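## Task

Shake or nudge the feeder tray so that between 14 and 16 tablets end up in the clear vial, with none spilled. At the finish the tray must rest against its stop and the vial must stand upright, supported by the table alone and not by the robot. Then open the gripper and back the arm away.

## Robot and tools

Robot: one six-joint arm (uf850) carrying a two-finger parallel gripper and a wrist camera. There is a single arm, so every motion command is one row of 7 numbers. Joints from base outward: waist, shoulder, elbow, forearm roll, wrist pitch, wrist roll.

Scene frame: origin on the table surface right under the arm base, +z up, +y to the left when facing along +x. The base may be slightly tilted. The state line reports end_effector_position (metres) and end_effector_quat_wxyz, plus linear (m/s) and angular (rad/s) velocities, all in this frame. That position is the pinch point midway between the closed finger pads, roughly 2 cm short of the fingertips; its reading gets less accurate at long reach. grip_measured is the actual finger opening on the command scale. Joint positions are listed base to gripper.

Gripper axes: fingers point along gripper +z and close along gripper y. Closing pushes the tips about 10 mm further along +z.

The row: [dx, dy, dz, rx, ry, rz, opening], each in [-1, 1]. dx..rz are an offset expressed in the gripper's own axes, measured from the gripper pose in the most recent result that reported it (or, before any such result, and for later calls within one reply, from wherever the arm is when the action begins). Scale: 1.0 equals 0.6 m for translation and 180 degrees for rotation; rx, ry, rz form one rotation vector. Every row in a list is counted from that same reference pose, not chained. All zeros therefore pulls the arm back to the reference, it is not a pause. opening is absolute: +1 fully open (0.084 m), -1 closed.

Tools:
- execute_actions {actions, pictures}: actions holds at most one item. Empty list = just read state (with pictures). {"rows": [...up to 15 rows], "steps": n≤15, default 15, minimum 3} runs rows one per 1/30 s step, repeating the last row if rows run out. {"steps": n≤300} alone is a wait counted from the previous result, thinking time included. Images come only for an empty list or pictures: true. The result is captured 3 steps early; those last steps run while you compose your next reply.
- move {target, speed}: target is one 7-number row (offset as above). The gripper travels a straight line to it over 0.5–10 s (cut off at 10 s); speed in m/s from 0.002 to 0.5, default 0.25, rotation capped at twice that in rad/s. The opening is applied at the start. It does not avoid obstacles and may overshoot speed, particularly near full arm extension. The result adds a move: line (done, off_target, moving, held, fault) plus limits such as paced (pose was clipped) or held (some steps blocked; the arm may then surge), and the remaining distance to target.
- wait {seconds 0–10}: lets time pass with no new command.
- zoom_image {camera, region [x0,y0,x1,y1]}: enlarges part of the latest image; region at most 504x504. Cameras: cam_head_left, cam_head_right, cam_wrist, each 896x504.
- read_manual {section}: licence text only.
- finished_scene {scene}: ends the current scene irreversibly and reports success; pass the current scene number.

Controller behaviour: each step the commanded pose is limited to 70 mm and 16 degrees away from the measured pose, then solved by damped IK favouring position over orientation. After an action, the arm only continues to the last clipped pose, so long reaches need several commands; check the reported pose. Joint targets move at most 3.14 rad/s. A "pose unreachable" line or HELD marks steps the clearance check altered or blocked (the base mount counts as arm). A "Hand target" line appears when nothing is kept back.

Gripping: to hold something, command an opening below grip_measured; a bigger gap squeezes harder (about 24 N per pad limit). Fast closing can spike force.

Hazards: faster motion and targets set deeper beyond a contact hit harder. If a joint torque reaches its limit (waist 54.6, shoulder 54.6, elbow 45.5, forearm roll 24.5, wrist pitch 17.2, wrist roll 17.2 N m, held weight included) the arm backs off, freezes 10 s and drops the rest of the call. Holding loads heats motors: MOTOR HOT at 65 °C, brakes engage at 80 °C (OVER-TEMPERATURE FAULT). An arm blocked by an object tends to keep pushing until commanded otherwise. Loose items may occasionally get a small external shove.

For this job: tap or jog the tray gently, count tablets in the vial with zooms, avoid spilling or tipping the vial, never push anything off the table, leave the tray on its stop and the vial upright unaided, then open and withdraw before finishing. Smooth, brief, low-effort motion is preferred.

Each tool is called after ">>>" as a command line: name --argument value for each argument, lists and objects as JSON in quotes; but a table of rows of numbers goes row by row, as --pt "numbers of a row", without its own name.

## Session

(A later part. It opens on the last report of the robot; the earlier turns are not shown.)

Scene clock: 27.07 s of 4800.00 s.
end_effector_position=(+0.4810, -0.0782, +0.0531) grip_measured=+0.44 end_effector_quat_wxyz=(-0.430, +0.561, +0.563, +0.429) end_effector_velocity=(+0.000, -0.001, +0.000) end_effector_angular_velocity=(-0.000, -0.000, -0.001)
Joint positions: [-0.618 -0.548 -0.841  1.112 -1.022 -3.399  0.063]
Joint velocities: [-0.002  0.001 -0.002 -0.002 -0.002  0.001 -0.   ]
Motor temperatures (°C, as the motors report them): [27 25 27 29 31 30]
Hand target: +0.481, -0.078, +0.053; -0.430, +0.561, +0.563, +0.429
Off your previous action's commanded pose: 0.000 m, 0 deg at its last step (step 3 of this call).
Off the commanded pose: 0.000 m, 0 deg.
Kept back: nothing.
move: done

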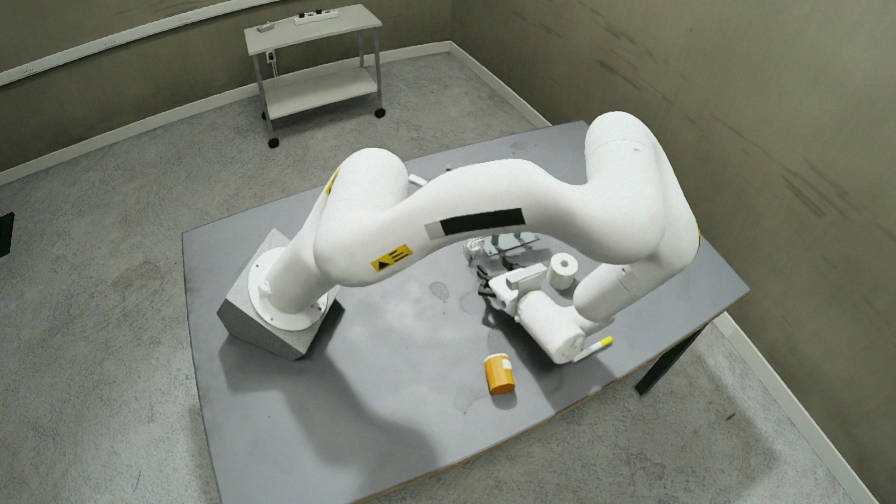

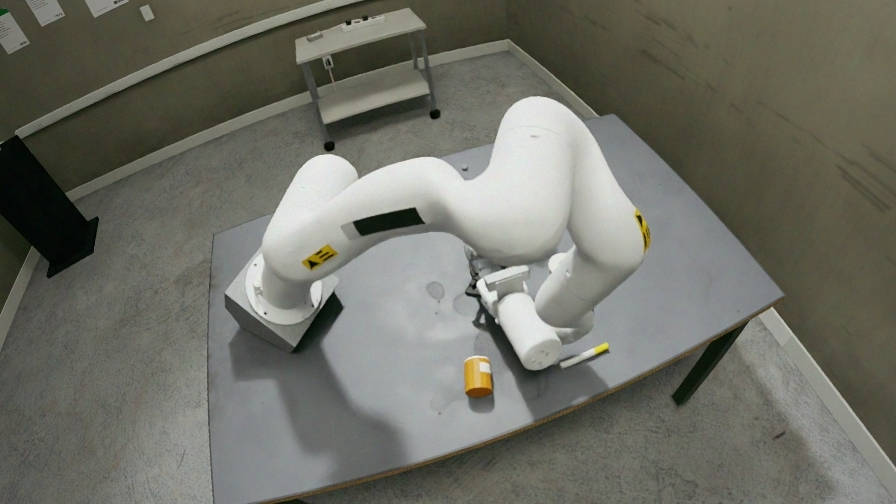

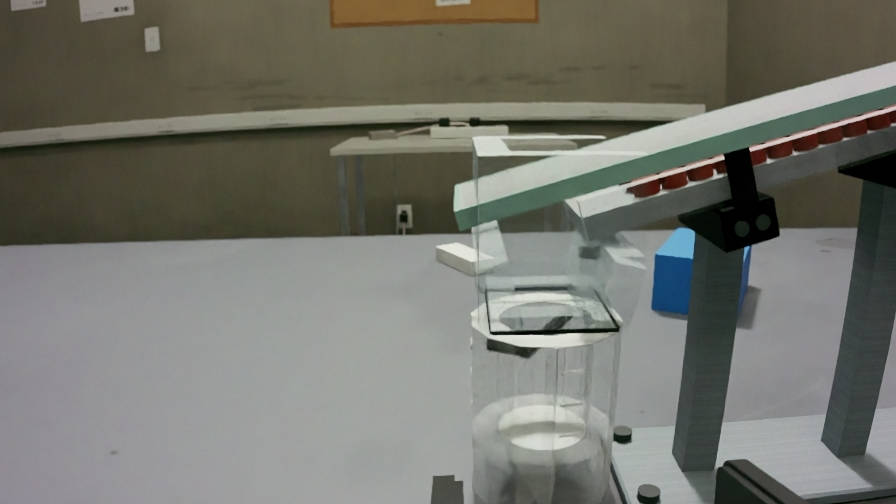

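>>> move --target '[0.4152, 0.0545, -0.0416, 0, -0.415, 0, 0.45]' --speed 0.25

Scene clock: 34.30 s of 4800.00 s.
end_effector_position=(+0.5157, -0.0362, +0.3018) grip_measured=+0.44 end_effector_quat_wxyz=(-0.002, +0.707, +0.708, +0.003) end_effector_velocity=(-0.000, +0.001, -0.000) end_effector_angular_velocity=(-0.007, -0.002, -0.000)
Joint positions: [ 0.53   0.227 -0.621 -0.853 -0.893 -0.395  0.063]
Joint velocities: [ 0.005 -0.004 -0.    -0.006 -0.006  0.01  -0.   ]
Motor temperatures (°C, as the motors report them): [27 25 27 29 31 30]
Hand target: +0.516, -0.036, +0.302; -0.002, +0.706, +0.708, +0.003
Off the commanded pose: 0.003 m, 0 deg.
Kept back: nothing.
After step 90, 0.63 s passed at rest.
move: done; limits=paced

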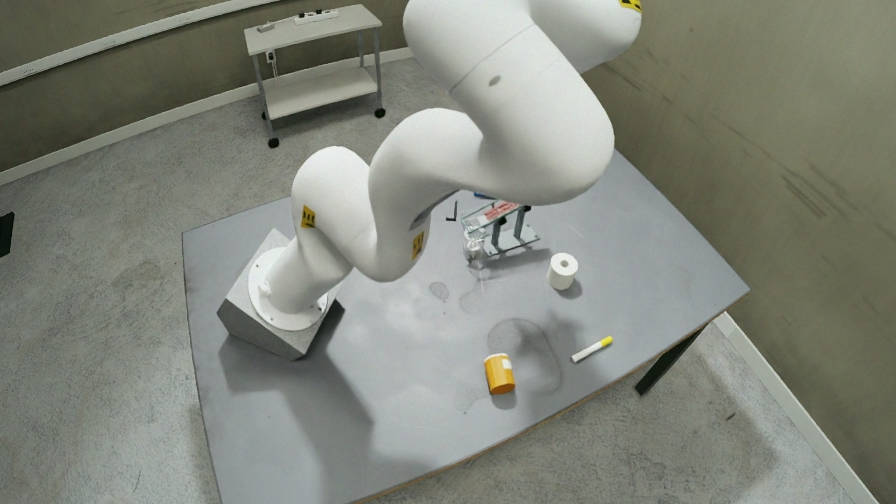

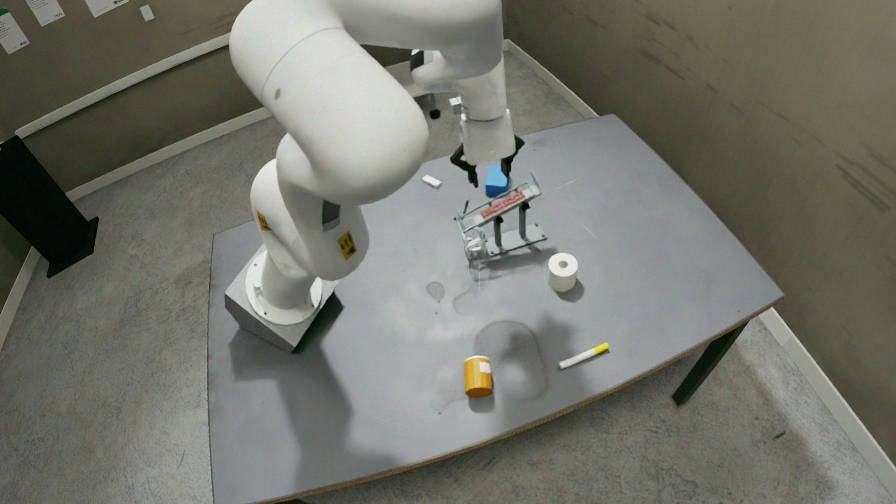

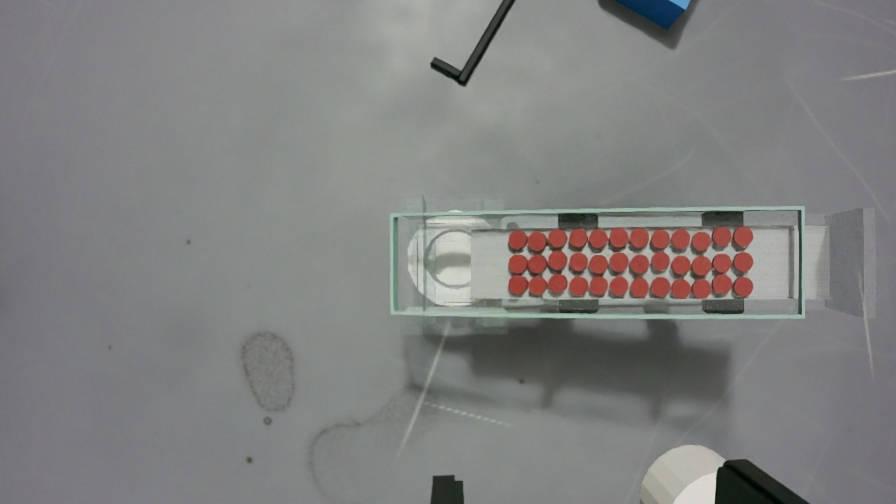

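>>> zoom_image --camera "cam_wrist" --region '[380, 180, 540, 345]'

Region (380, 180, 540, 345) of cam_wrist's 896x504 image, scaled by 3.055, with more detail than that image has; it fills the left 489 columns of this view, and the rest is white.

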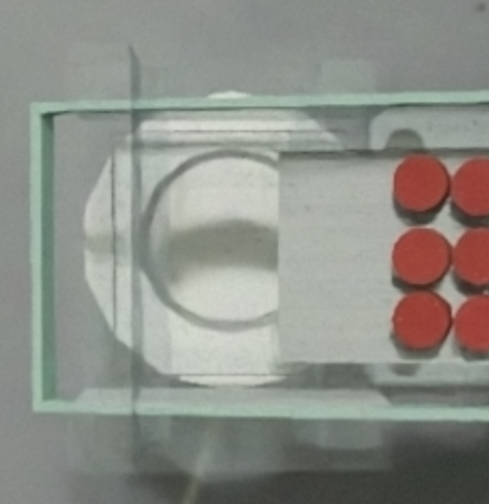

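>>> move --target '[0.151, 0.2082, 0.0955, -0.0672, -0.1683, 0.0182, -0.3]' --speed 0.25

Scene clock: 36.63 s of 4800.00 s.
end_effector_position=(+0.6400, +0.0550, +0.2443) grip_measured=-0.32 end_effector_quat_wxyz=(+0.255, +0.699, +0.659, -0.108) end_effector_velocity=(-0.000, +0.001, -0.001) end_effector_angular_velocity=(-0.004, +0.002, +0.000)
Joint positions: [ 0.636 -0.462 -1.06  -1.217 -1.33   0.102  0.03 ]
Joint velocities: [-0.    -0.006 -0.003  0.001 -0.003 -0.     0.   ]
Motor temperatures (°C, as the motors report them): [27 25 27 29 31 30]
Hand target: +0.640, +0.055, +0.244; +0.255, +0.699, +0.660, -0.108
Off the commanded pose: 0.001 m, 0 deg.
Kept back: nothing.
move: done

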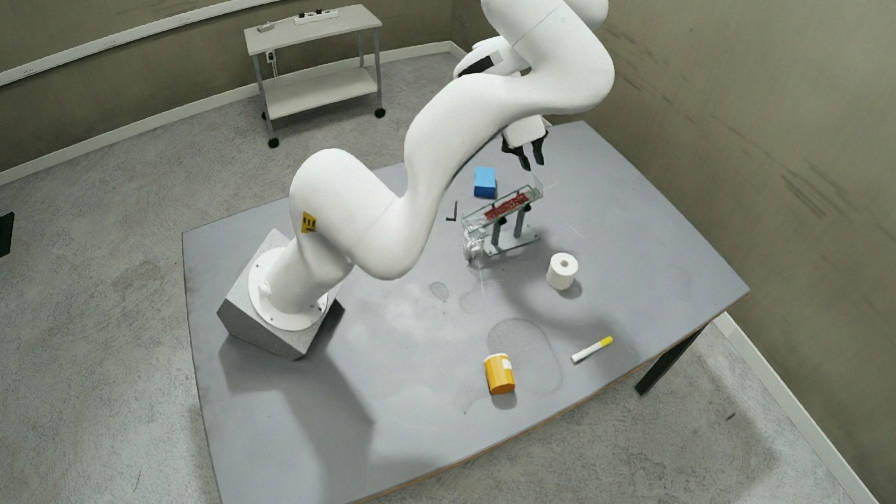

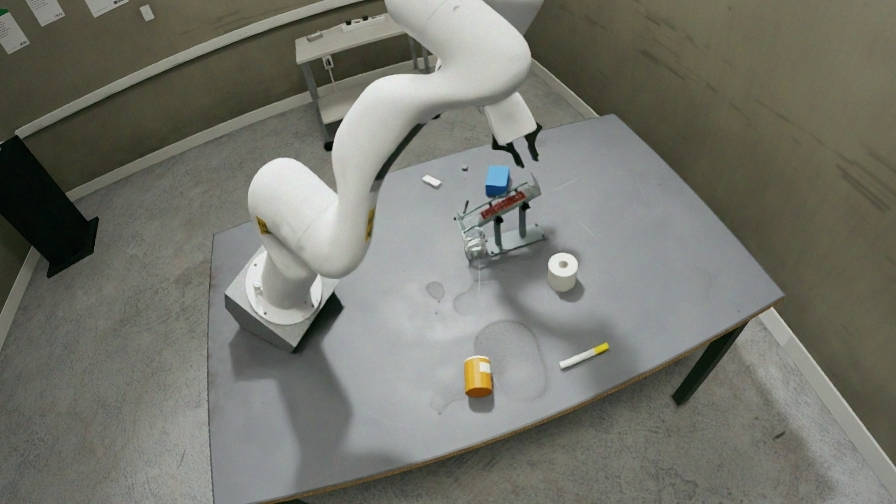

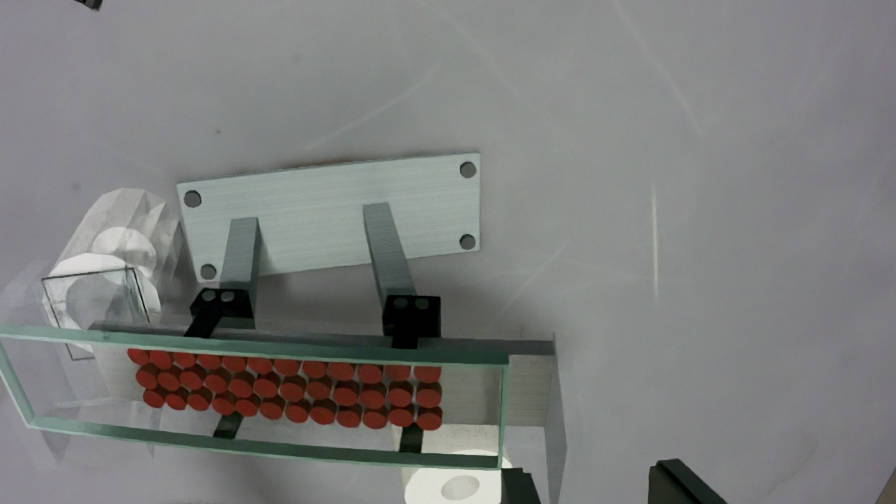

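>>> zoom_image --camera "cam_wrist" --region '[470, 320, 710, 504]'

Region (470, 320, 710, 504) of cam_wrist's 896x504 image, scaled by 2.100, with more detail than that image has; it fills the top 386 rows of this view, and the rest is white.

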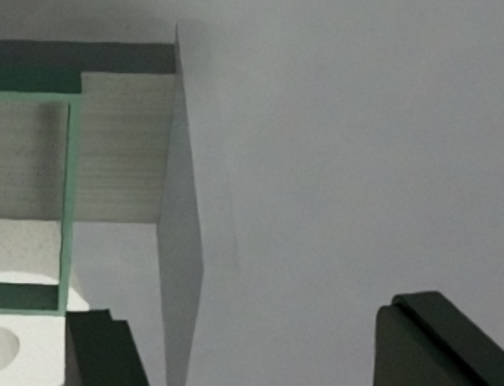

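>>> move --target '[0, 0, 0.076, 0, 0, 0, -0.45]' --speed 0.08

Scene clock: 38.23 s of 4800.00 s.
end_effector_position=(+0.6484, +0.0322, +0.2058) grip_measured=-0.47 end_effector_quat_wxyz=(+0.255, +0.699, +0.659, -0.108) end_effector_velocity=(+0.000, -0.001, -0.001) end_effector_angular_velocity=(-0.001, +0.000, +0.000)
Joint positions: [ 0.558 -0.479 -1.037 -1.289 -1.277  0.128  0.024]
Joint velocities: [-0.002 -0.001  0.001 -0.002  0.001  0.001 -0.   ]
Motor temperatures (°C, as the motors report them): [27 25 27 29 31 30]
Hand target: +0.648, +0.032, +0.206; +0.255, +0.699, +0.659, -0.108
Off the commanded pose: 0.000 m, 0 deg.
Kept back: nothing.
move: done

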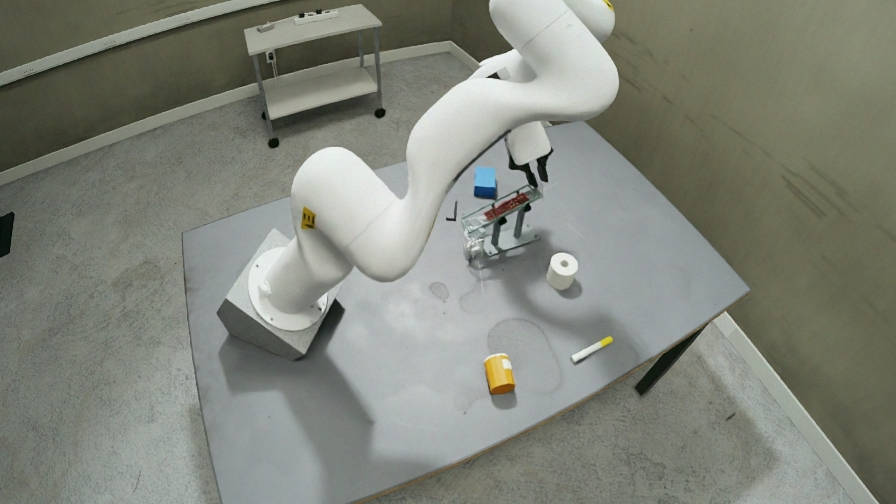

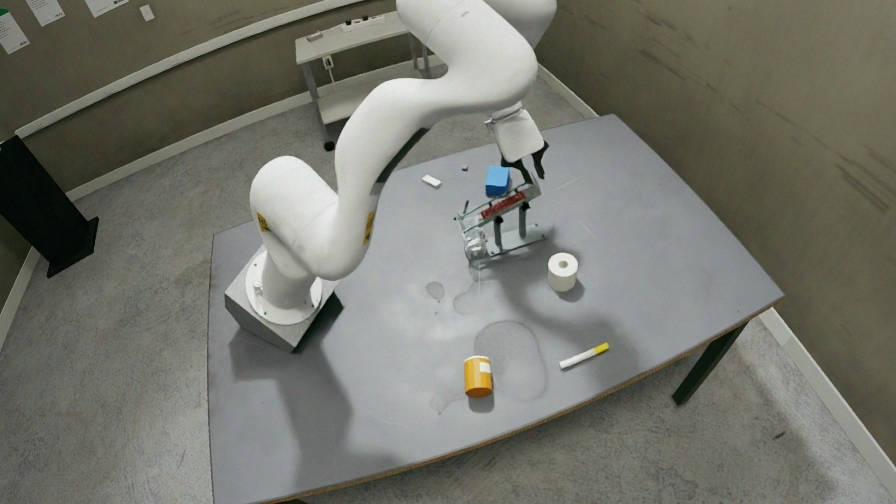

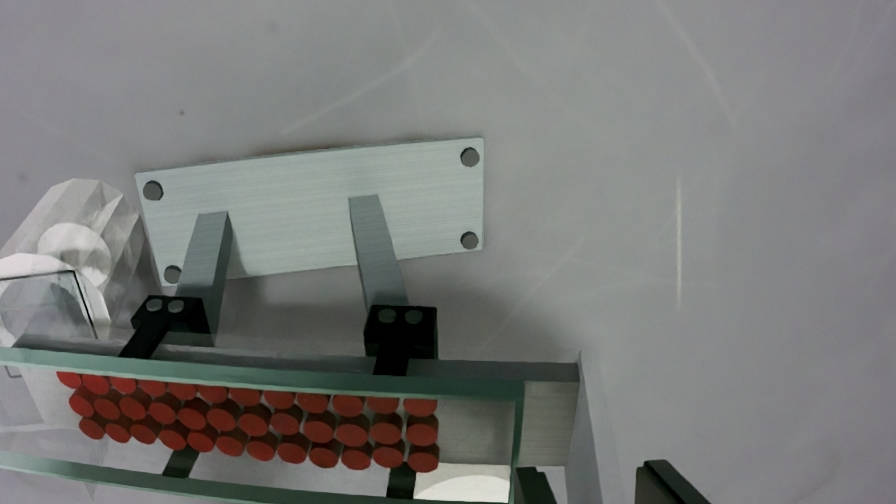

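>>> move --target '[-0.00071, 0.0233, -0.0013, 0, 0, 0, -0.45]' --speed 0.02

Scene clock: 39.43 s of 4800.00 s.
end_effector_position=(+0.6592, +0.0321, +0.2085) grip_measured=-0.45 end_effector_quat_wxyz=(+0.254, +0.698, +0.660, -0.110) end_effector_velocity=(+0.000, -0.001, +0.000) end_effector_angular_velocity=(+0.004, +0.007, -0.010)
Joint positions: [ 0.552 -0.486 -1.068 -1.283 -1.281  0.099  0.024]
Joint velocities: [-0.002  0.001 -0.006  0.011  0.002 -0.004  0.   ]
Motor temperatures (°C, as the motors report them): [27 25 27 29 31 30]
Hand target: +0.662, +0.032, +0.210; +0.255, +0.699, +0.659, -0.108
Off the commanded pose: 0.003 m, 0 deg.
Kept back: nothing.
move: done

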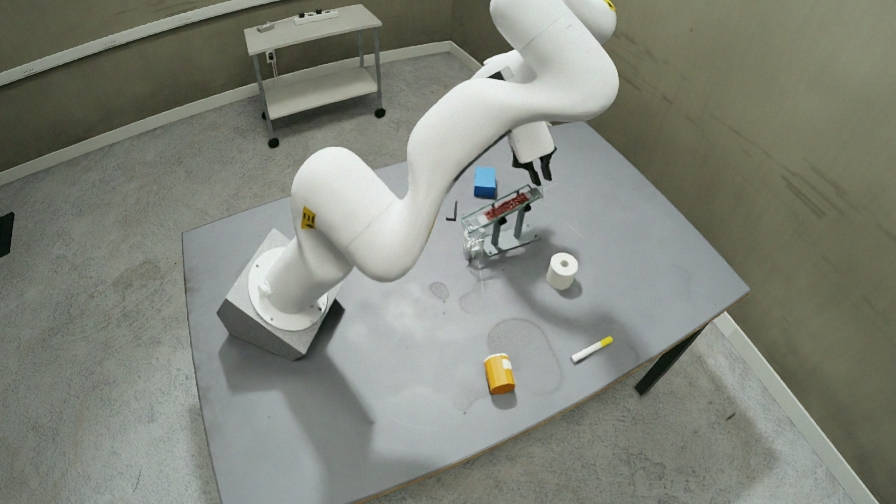

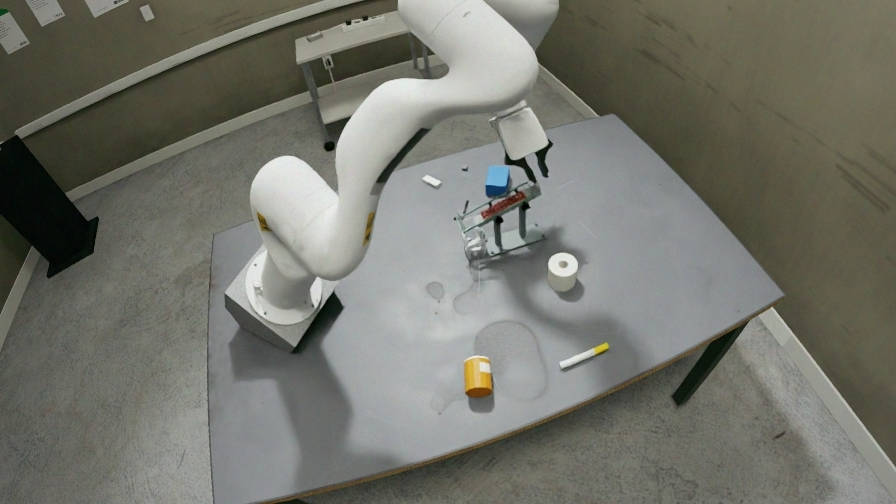

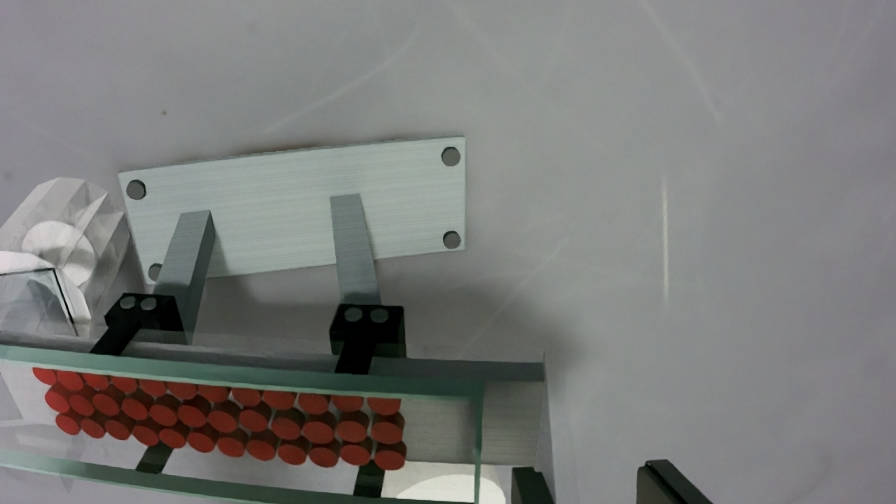

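>>> move --target '[0.00052, -0.0171, 0.00095, 0, 0, 0, -0.45]' --speed 0.03

>>> execute_actions --actions '[{"rows": [[0,0,0,0,0,0,-0.52],[0,0,0,0,0,0,-0.59],[0,0,0,0,0,0,-0.66],[0,0,0,0,0,0,-0.72],[0,0,0,0,0,0,-0.77],[0,0,0,0,0,0,-0.81],[0,0,0,0,0,0,-0.85],[0,0,0,0,0,0,-0.88],[0,0,0,0,0,0,-0.91],[0,0,0,0,0,0,-0.94],[0,0,0,0,0,0,-0.96]], "steps": 15}]' --pictures true

Scene clock: 40.50 s of 4800.00 s.
end_effector_position=(+0.6494, +0.0321, +0.2058) grip_measured=-0.47 end_effector_quat_wxyz=(+0.254, +0.698, +0.660, -0.110) end_effector_velocity=(-0.001, +0.000, -0.001) end_effector_angular_velocity=(+0.000, +0.001, +0.000)
Joint positions: [ 0.557 -0.481 -1.043 -1.285 -1.278  0.12   0.024]
Joint velocities: [ 0.     0.     0.003  0.001  0.001  0.002 -0.   ]
Motor temperatures (°C, as the motors report them): [27 25 27 29 31 30]
Hand target: +0.649, +0.032, +0.206; +0.254, +0.698, +0.660, -0.110
Off the commanded pose: 0.000 m, 0 deg.
Kept back: nothing.
move: done

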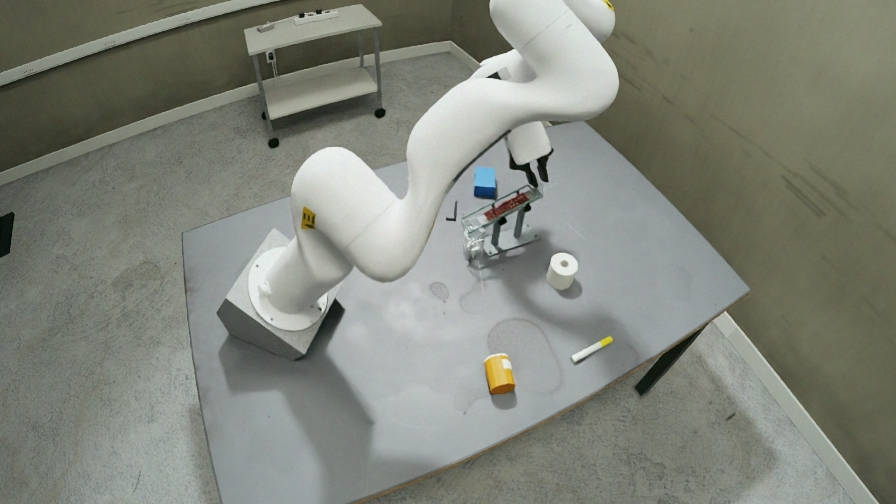

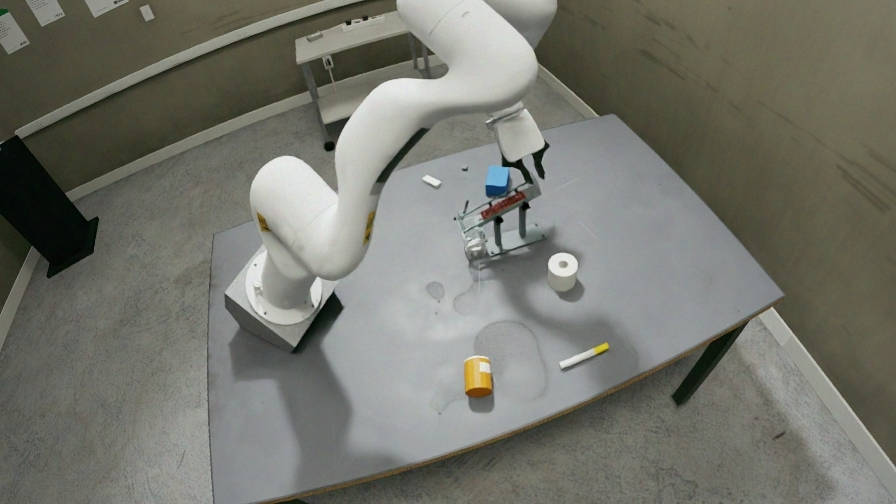

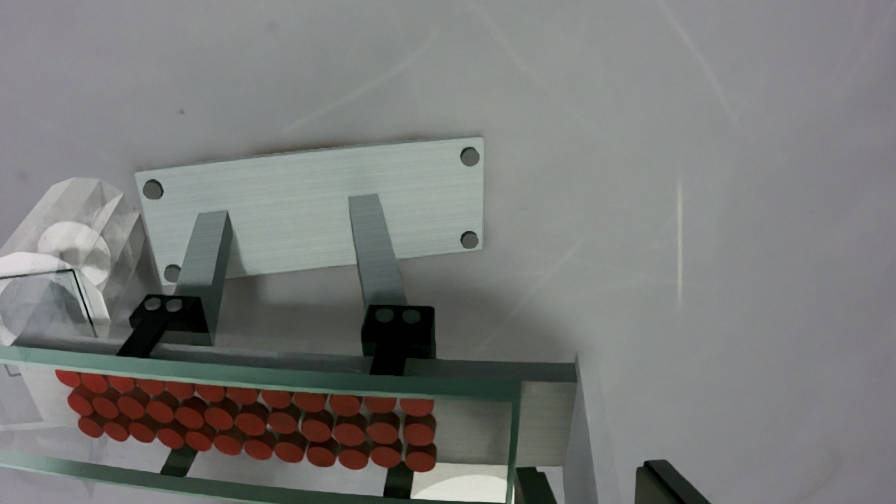

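Scene clock: 40.90 s of 4800.00 s.
end_effector_position=(+0.6491, +0.0321, +0.2056) grip_measured=-0.87 end_effector_quat_wxyz=(+0.254, +0.699, +0.660, -0.110) end_effector_velocity=(+0.001, -0.000, +0.000) end_effector_angular_velocity=(+0.000, -0.002, +0.001)
Joint positions: [ 0.557 -0.482 -1.043 -1.284 -1.278  0.121  0.006]
Joint velocities: [-0.     0.    -0.    -0.002  0.    -0.    -0.   ]
Motor temperatures (°C, as the motors report them): [27 25 27 29 31 30]
Steps of this call (steps 1 to 12: the first 12 steps of this action). Readings (end_effector_position):
1: (+0.6494, +0.0321, +0.2058)
2: (+0.6494, +0.0321, +0.2058)
4: (+0.6494, +0.0321, +0.2058)
8: (+0.6494, +0.0321, +0.2058)
12: the state above

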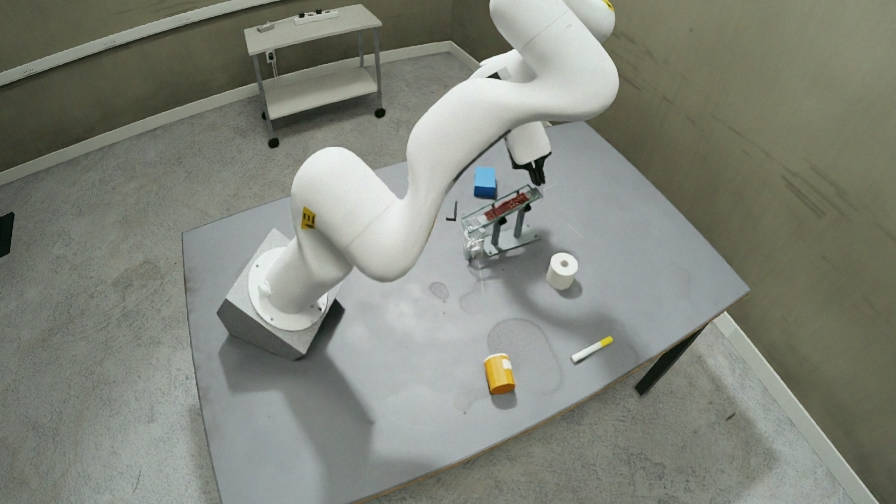

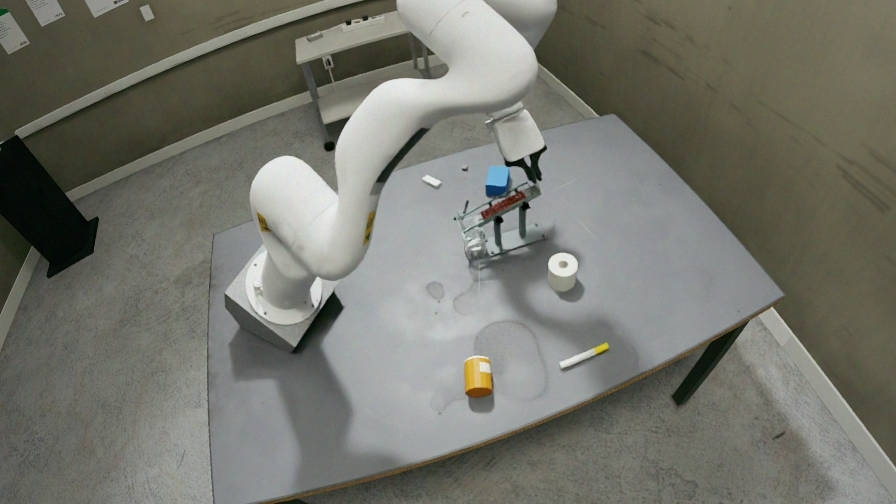

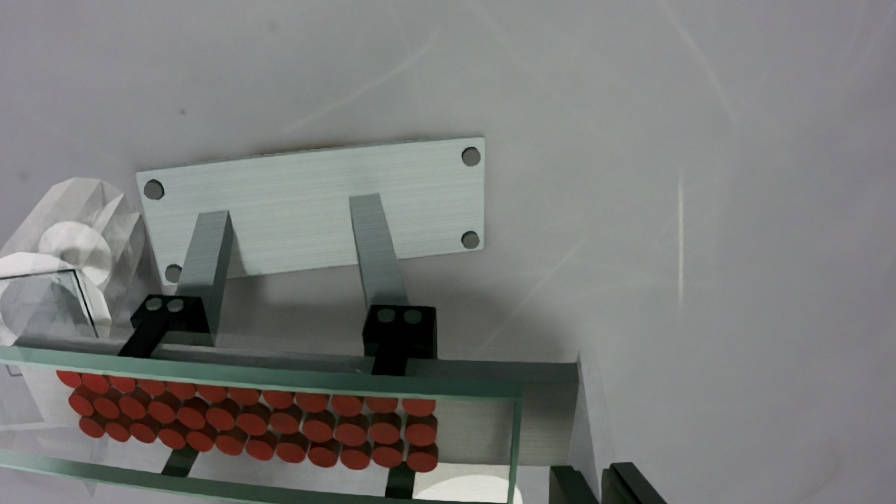

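>>> move --target '[0.00025, -0.0083, 0.00046, 0, 0, 0, -0.96]' --speed 0.01

Scene clock: 41.87 s of 4800.00 s.
end_effector_position=(+0.6444, +0.0321, +0.2044) grip_measured=-0.87 end_effector_quat_wxyz=(+0.254, +0.699, +0.660, -0.110) end_effector_velocity=(-0.001, -0.000, -0.000) end_effector_angular_velocity=(+0.000, -0.000, +0.001)
Joint positions: [ 0.56  -0.479 -1.031 -1.285 -1.277  0.131  0.006]
Joint velocities: [ 0.     0.001  0.002 -0.001  0.001  0.001  0.   ]
Motor temperatures (°C, as the motors report them): [27 25 27 29 31 30]
Hand target: +0.644, +0.032, +0.204; +0.254, +0.699, +0.660, -0.110
Off your previous action's commanded pose: 0.000 m, 0 deg at its last step (step 3 of this call).
Off the commanded pose: 0.000 m, 0 deg.
Kept back: nothing.
move: done

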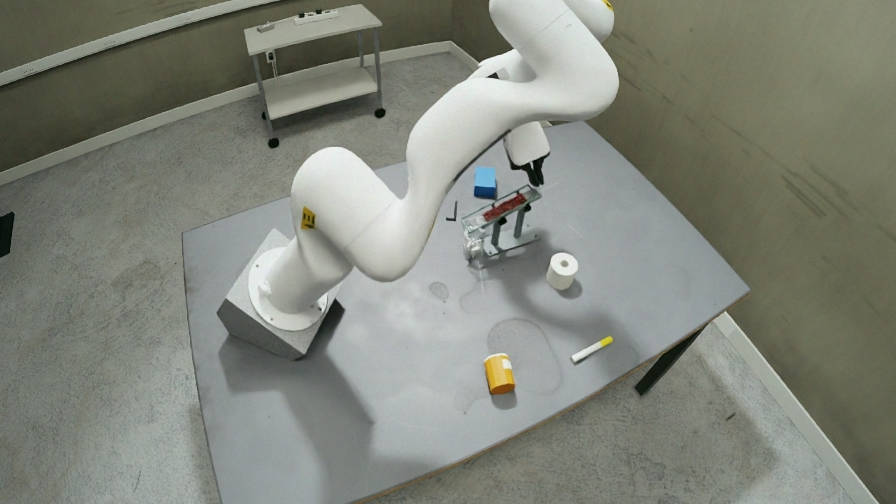

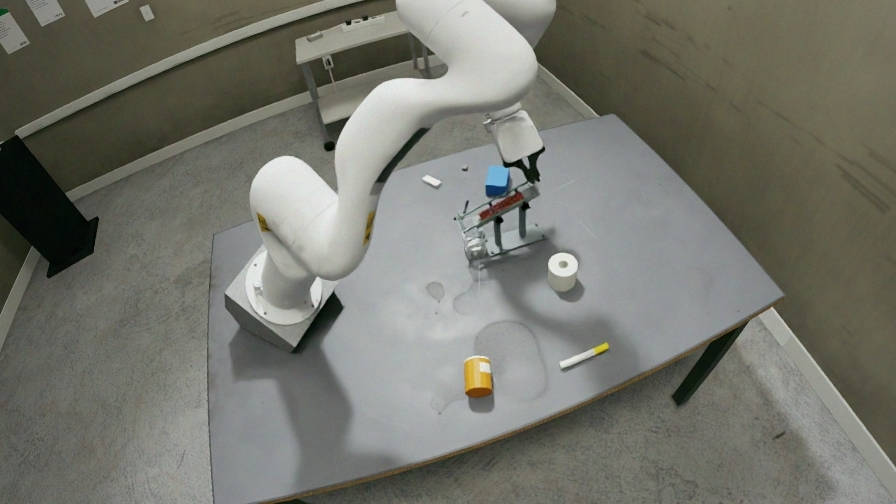

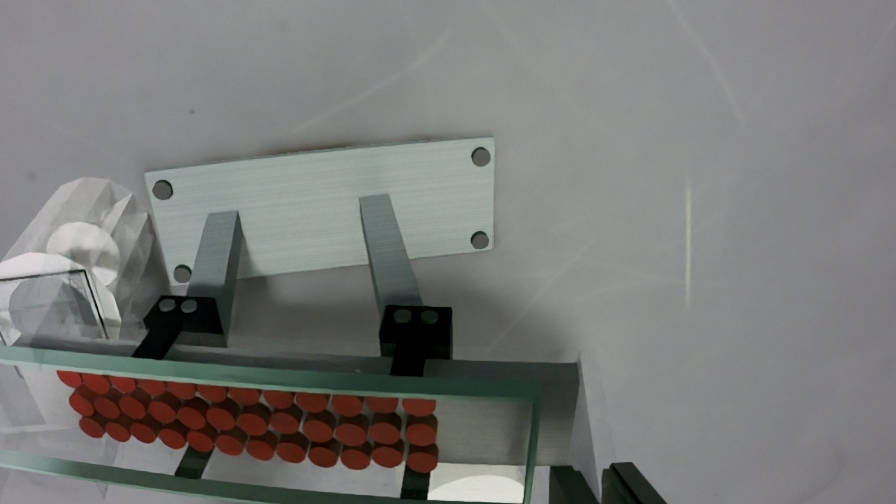

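>>> execute_actions --actions '[{"rows": [[-0.00023,0.00748,-0.00042,0,0,0,-0.96]], "steps": 12}]' --pictures true

Scene clock: 42.47 s of 4800.00 s.
end_effector_position=(+0.6486, +0.0321, +0.2055) grip_measured=-0.87 end_effector_quat_wxyz=(+0.254, +0.699, +0.660, -0.110) end_effector_velocity=(+0.001, -0.000, +0.000) end_effector_angular_velocity=(-0.001, +0.001, -0.000)
Joint positions: [ 0.557 -0.481 -1.041 -1.284 -1.278  0.122  0.006]
Joint velocities: [-0.001 -0.001 -0.004  0.001 -0.001 -0.004 -0.   ]
Motor temperatures (°C, as the motors report them): [27 25 27 29 31 30]
Steps of this call (steps 1 to 9: nothing new was sent; steps 10 to 18: the first 9 steps of this action). Readings (end_effector_position):
10: (+0.6444, +0.0321, +0.2043)
11: (+0.6450, +0.0321, +0.2045)
13: (+0.6471, +0.0321, +0.2051)
17: (+0.6485, +0.0321, +0.2055)
18: the state above

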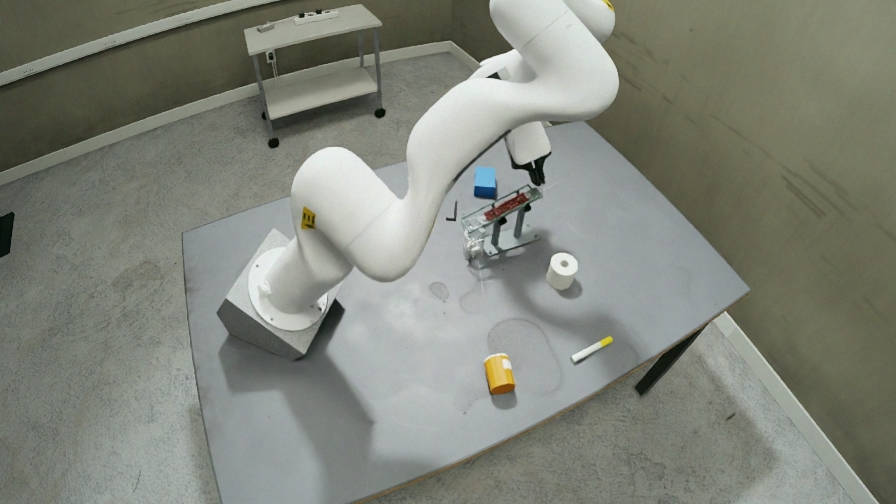

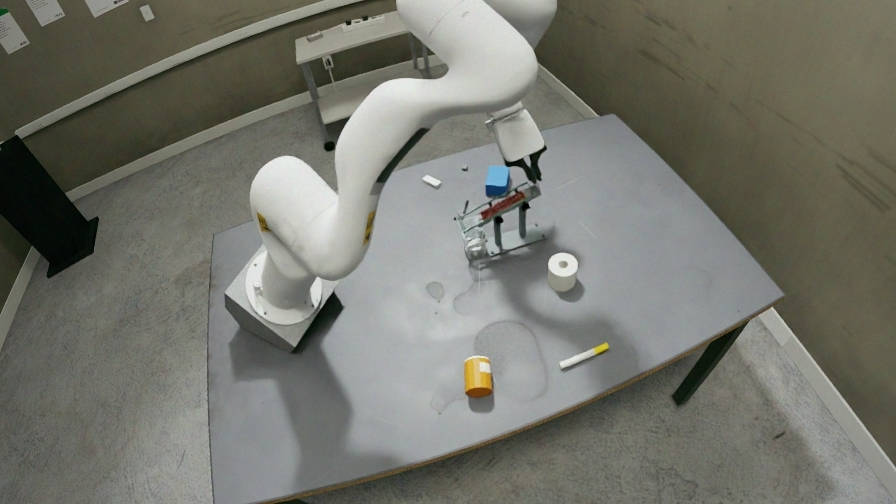

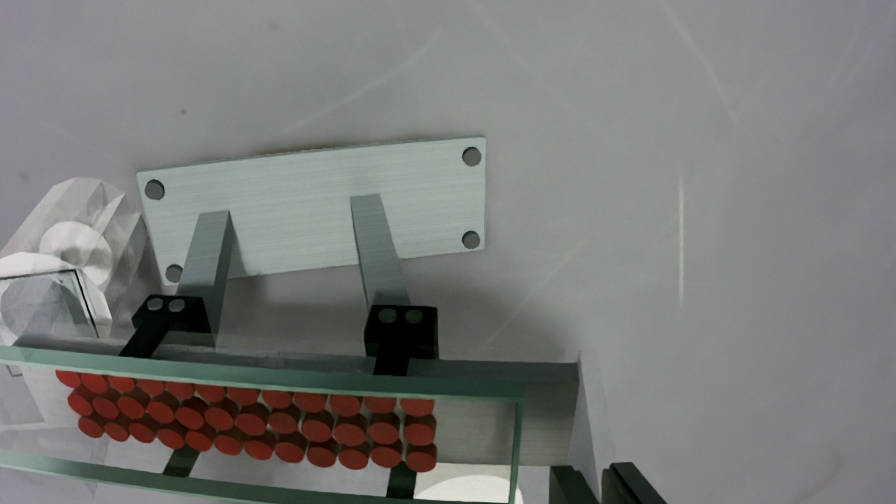

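>>> zoom_image --camera "cam_head_right" --region '[495, 145, 565, 215]'

>>> zoom_image --camera "cam_head_left" --region '[500, 150, 570, 220]'

Region (495, 145, 565, 215) of cam_head_right's 896x504 image, scaled by 7.200, with more detail than that image has.

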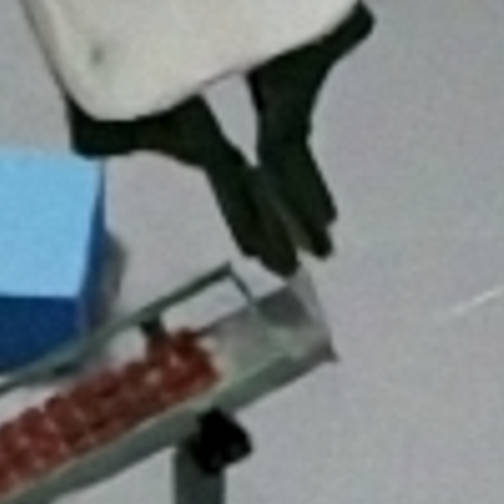

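Region (500, 150, 570, 220) of cam_head_left's 896x504 image, scaled by 7.200, with more detail than that image has.

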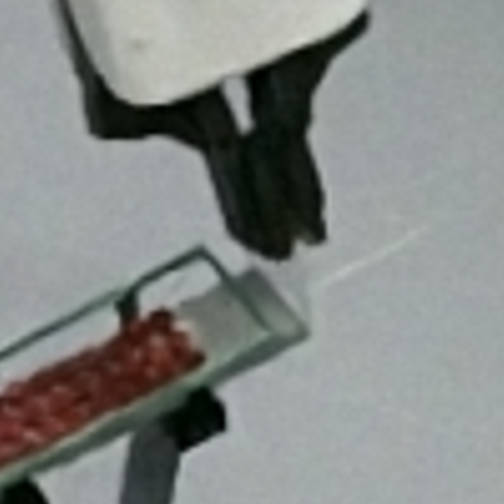

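>>> execute_actions --actions '[{"rows": [[0.00023,-0.00748,0.00042,0,0,0,-0.96],[0.00023,-0.00748,0.00042,0,0,0,-0.96],[0.00023,-0.00748,0.00042,0,0,0,-0.96],[0.00023,-0.00748,0.00042,0,0,0,-0.96],[0.00023,-0.00748,0.00042,0,0,0,-0.96],[0.00023,-0.00748,0.00042,0,0,0,-0.96],[0.00023,-0.00748,0.00042,0,0,0,-0.96],[0.00023,-0.00748,0.00042,0,0,0,-0.96],[0.00023,-0.00748,0.00042,0,0,0,-0.62]], "steps": 15}]'

>>> wait --seconds 0.3

Scene clock: 43.47 s of 4800.00 s.
end_effector_position=(+0.6441, +0.0321, +0.2043) grip_measured=-0.69 end_effector_quat_wxyz=(+0.254, +0.698, +0.660, -0.111) end_effector_velocity=(-0.000, +0.000, +0.000) end_effector_angular_velocity=(-0.000, -0.001, +0.000)
Joint positions: [ 0.56  -0.479 -1.03  -1.285 -1.277  0.131  0.014]
Joint velocities: [ 0.     0.     0.001 -0.001 -0.     0.001  0.036]
Motor temperatures (°C, as the motors report them): [27 25 27 29 31 30]
Off your previous action's commanded pose: 0.000 m, 0 deg at its last step (step 3 of this call).
Steps of this call (steps 1 to 3: the last 3 steps of your previous action; steps 4 to 18: nothing new was sent; steps 19 to 30: the first 12 steps of this action). Readings (end_effector_position):
19: (+0.6487, +0.0321, +0.2056)
20: (+0.6481, +0.0321, +0.2054)
22: (+0.6459, +0.0321, +0.2048)
26: (+0.6445, +0.0321, +0.2044)
30: the state above

Scene clock: 43.87 s of 4800.00 s.
end_effector_position=(+0.6442, +0.0321, +0.2043) grip_measured=-0.64 end_effector_quat_wxyz=(+0.254, +0.699, +0.660, -0.110) end_effector_velocity=(-0.000, +0.000, -0.000) end_effector_angular_velocity=(-0.000, +0.001, +0.000)
Joint positions: [ 0.56  -0.479 -1.03  -1.285 -1.277  0.132  0.016]
Joint velocities: [-0.    -0.001  0.     0.     0.     0.     0.   ]
Motor temperatures (°C, as the motors report them): [27 25 27 29 31 30]
Hand target: +0.644, +0.032, +0.204; +0.254, +0.699, +0.660, -0.110
Off the commanded pose: 0.000 m, 0 deg.
Kept back: nothing.
Steps of this call (steps 1 to 3: the last 3 steps of your previous action; steps 4 to 12: nothing new was sent). Readings (end_effector_position):
1: (+0.6441, +0.0321, +0.2043)
2: (+0.6441, +0.0321, +0.2043)
4: (+0.6441, +0.0321, +0.2043)
8: (+0.6442, +0.0321, +0.2043)
12: the state above

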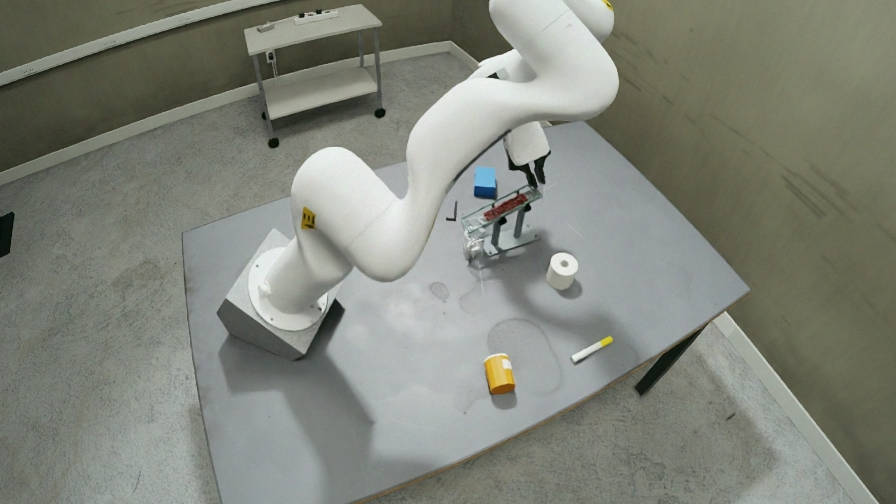

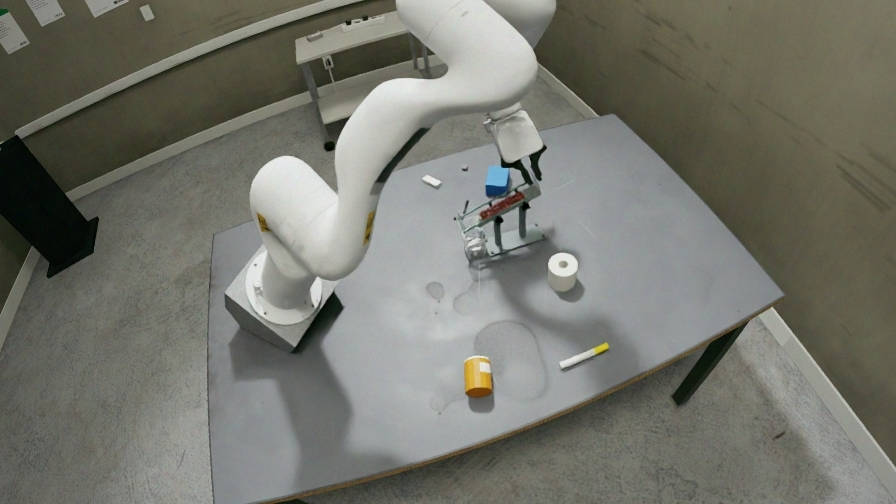

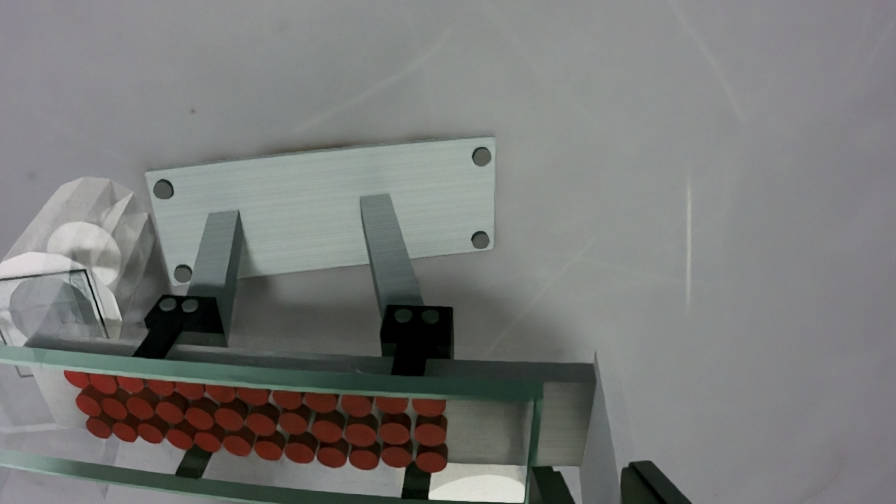

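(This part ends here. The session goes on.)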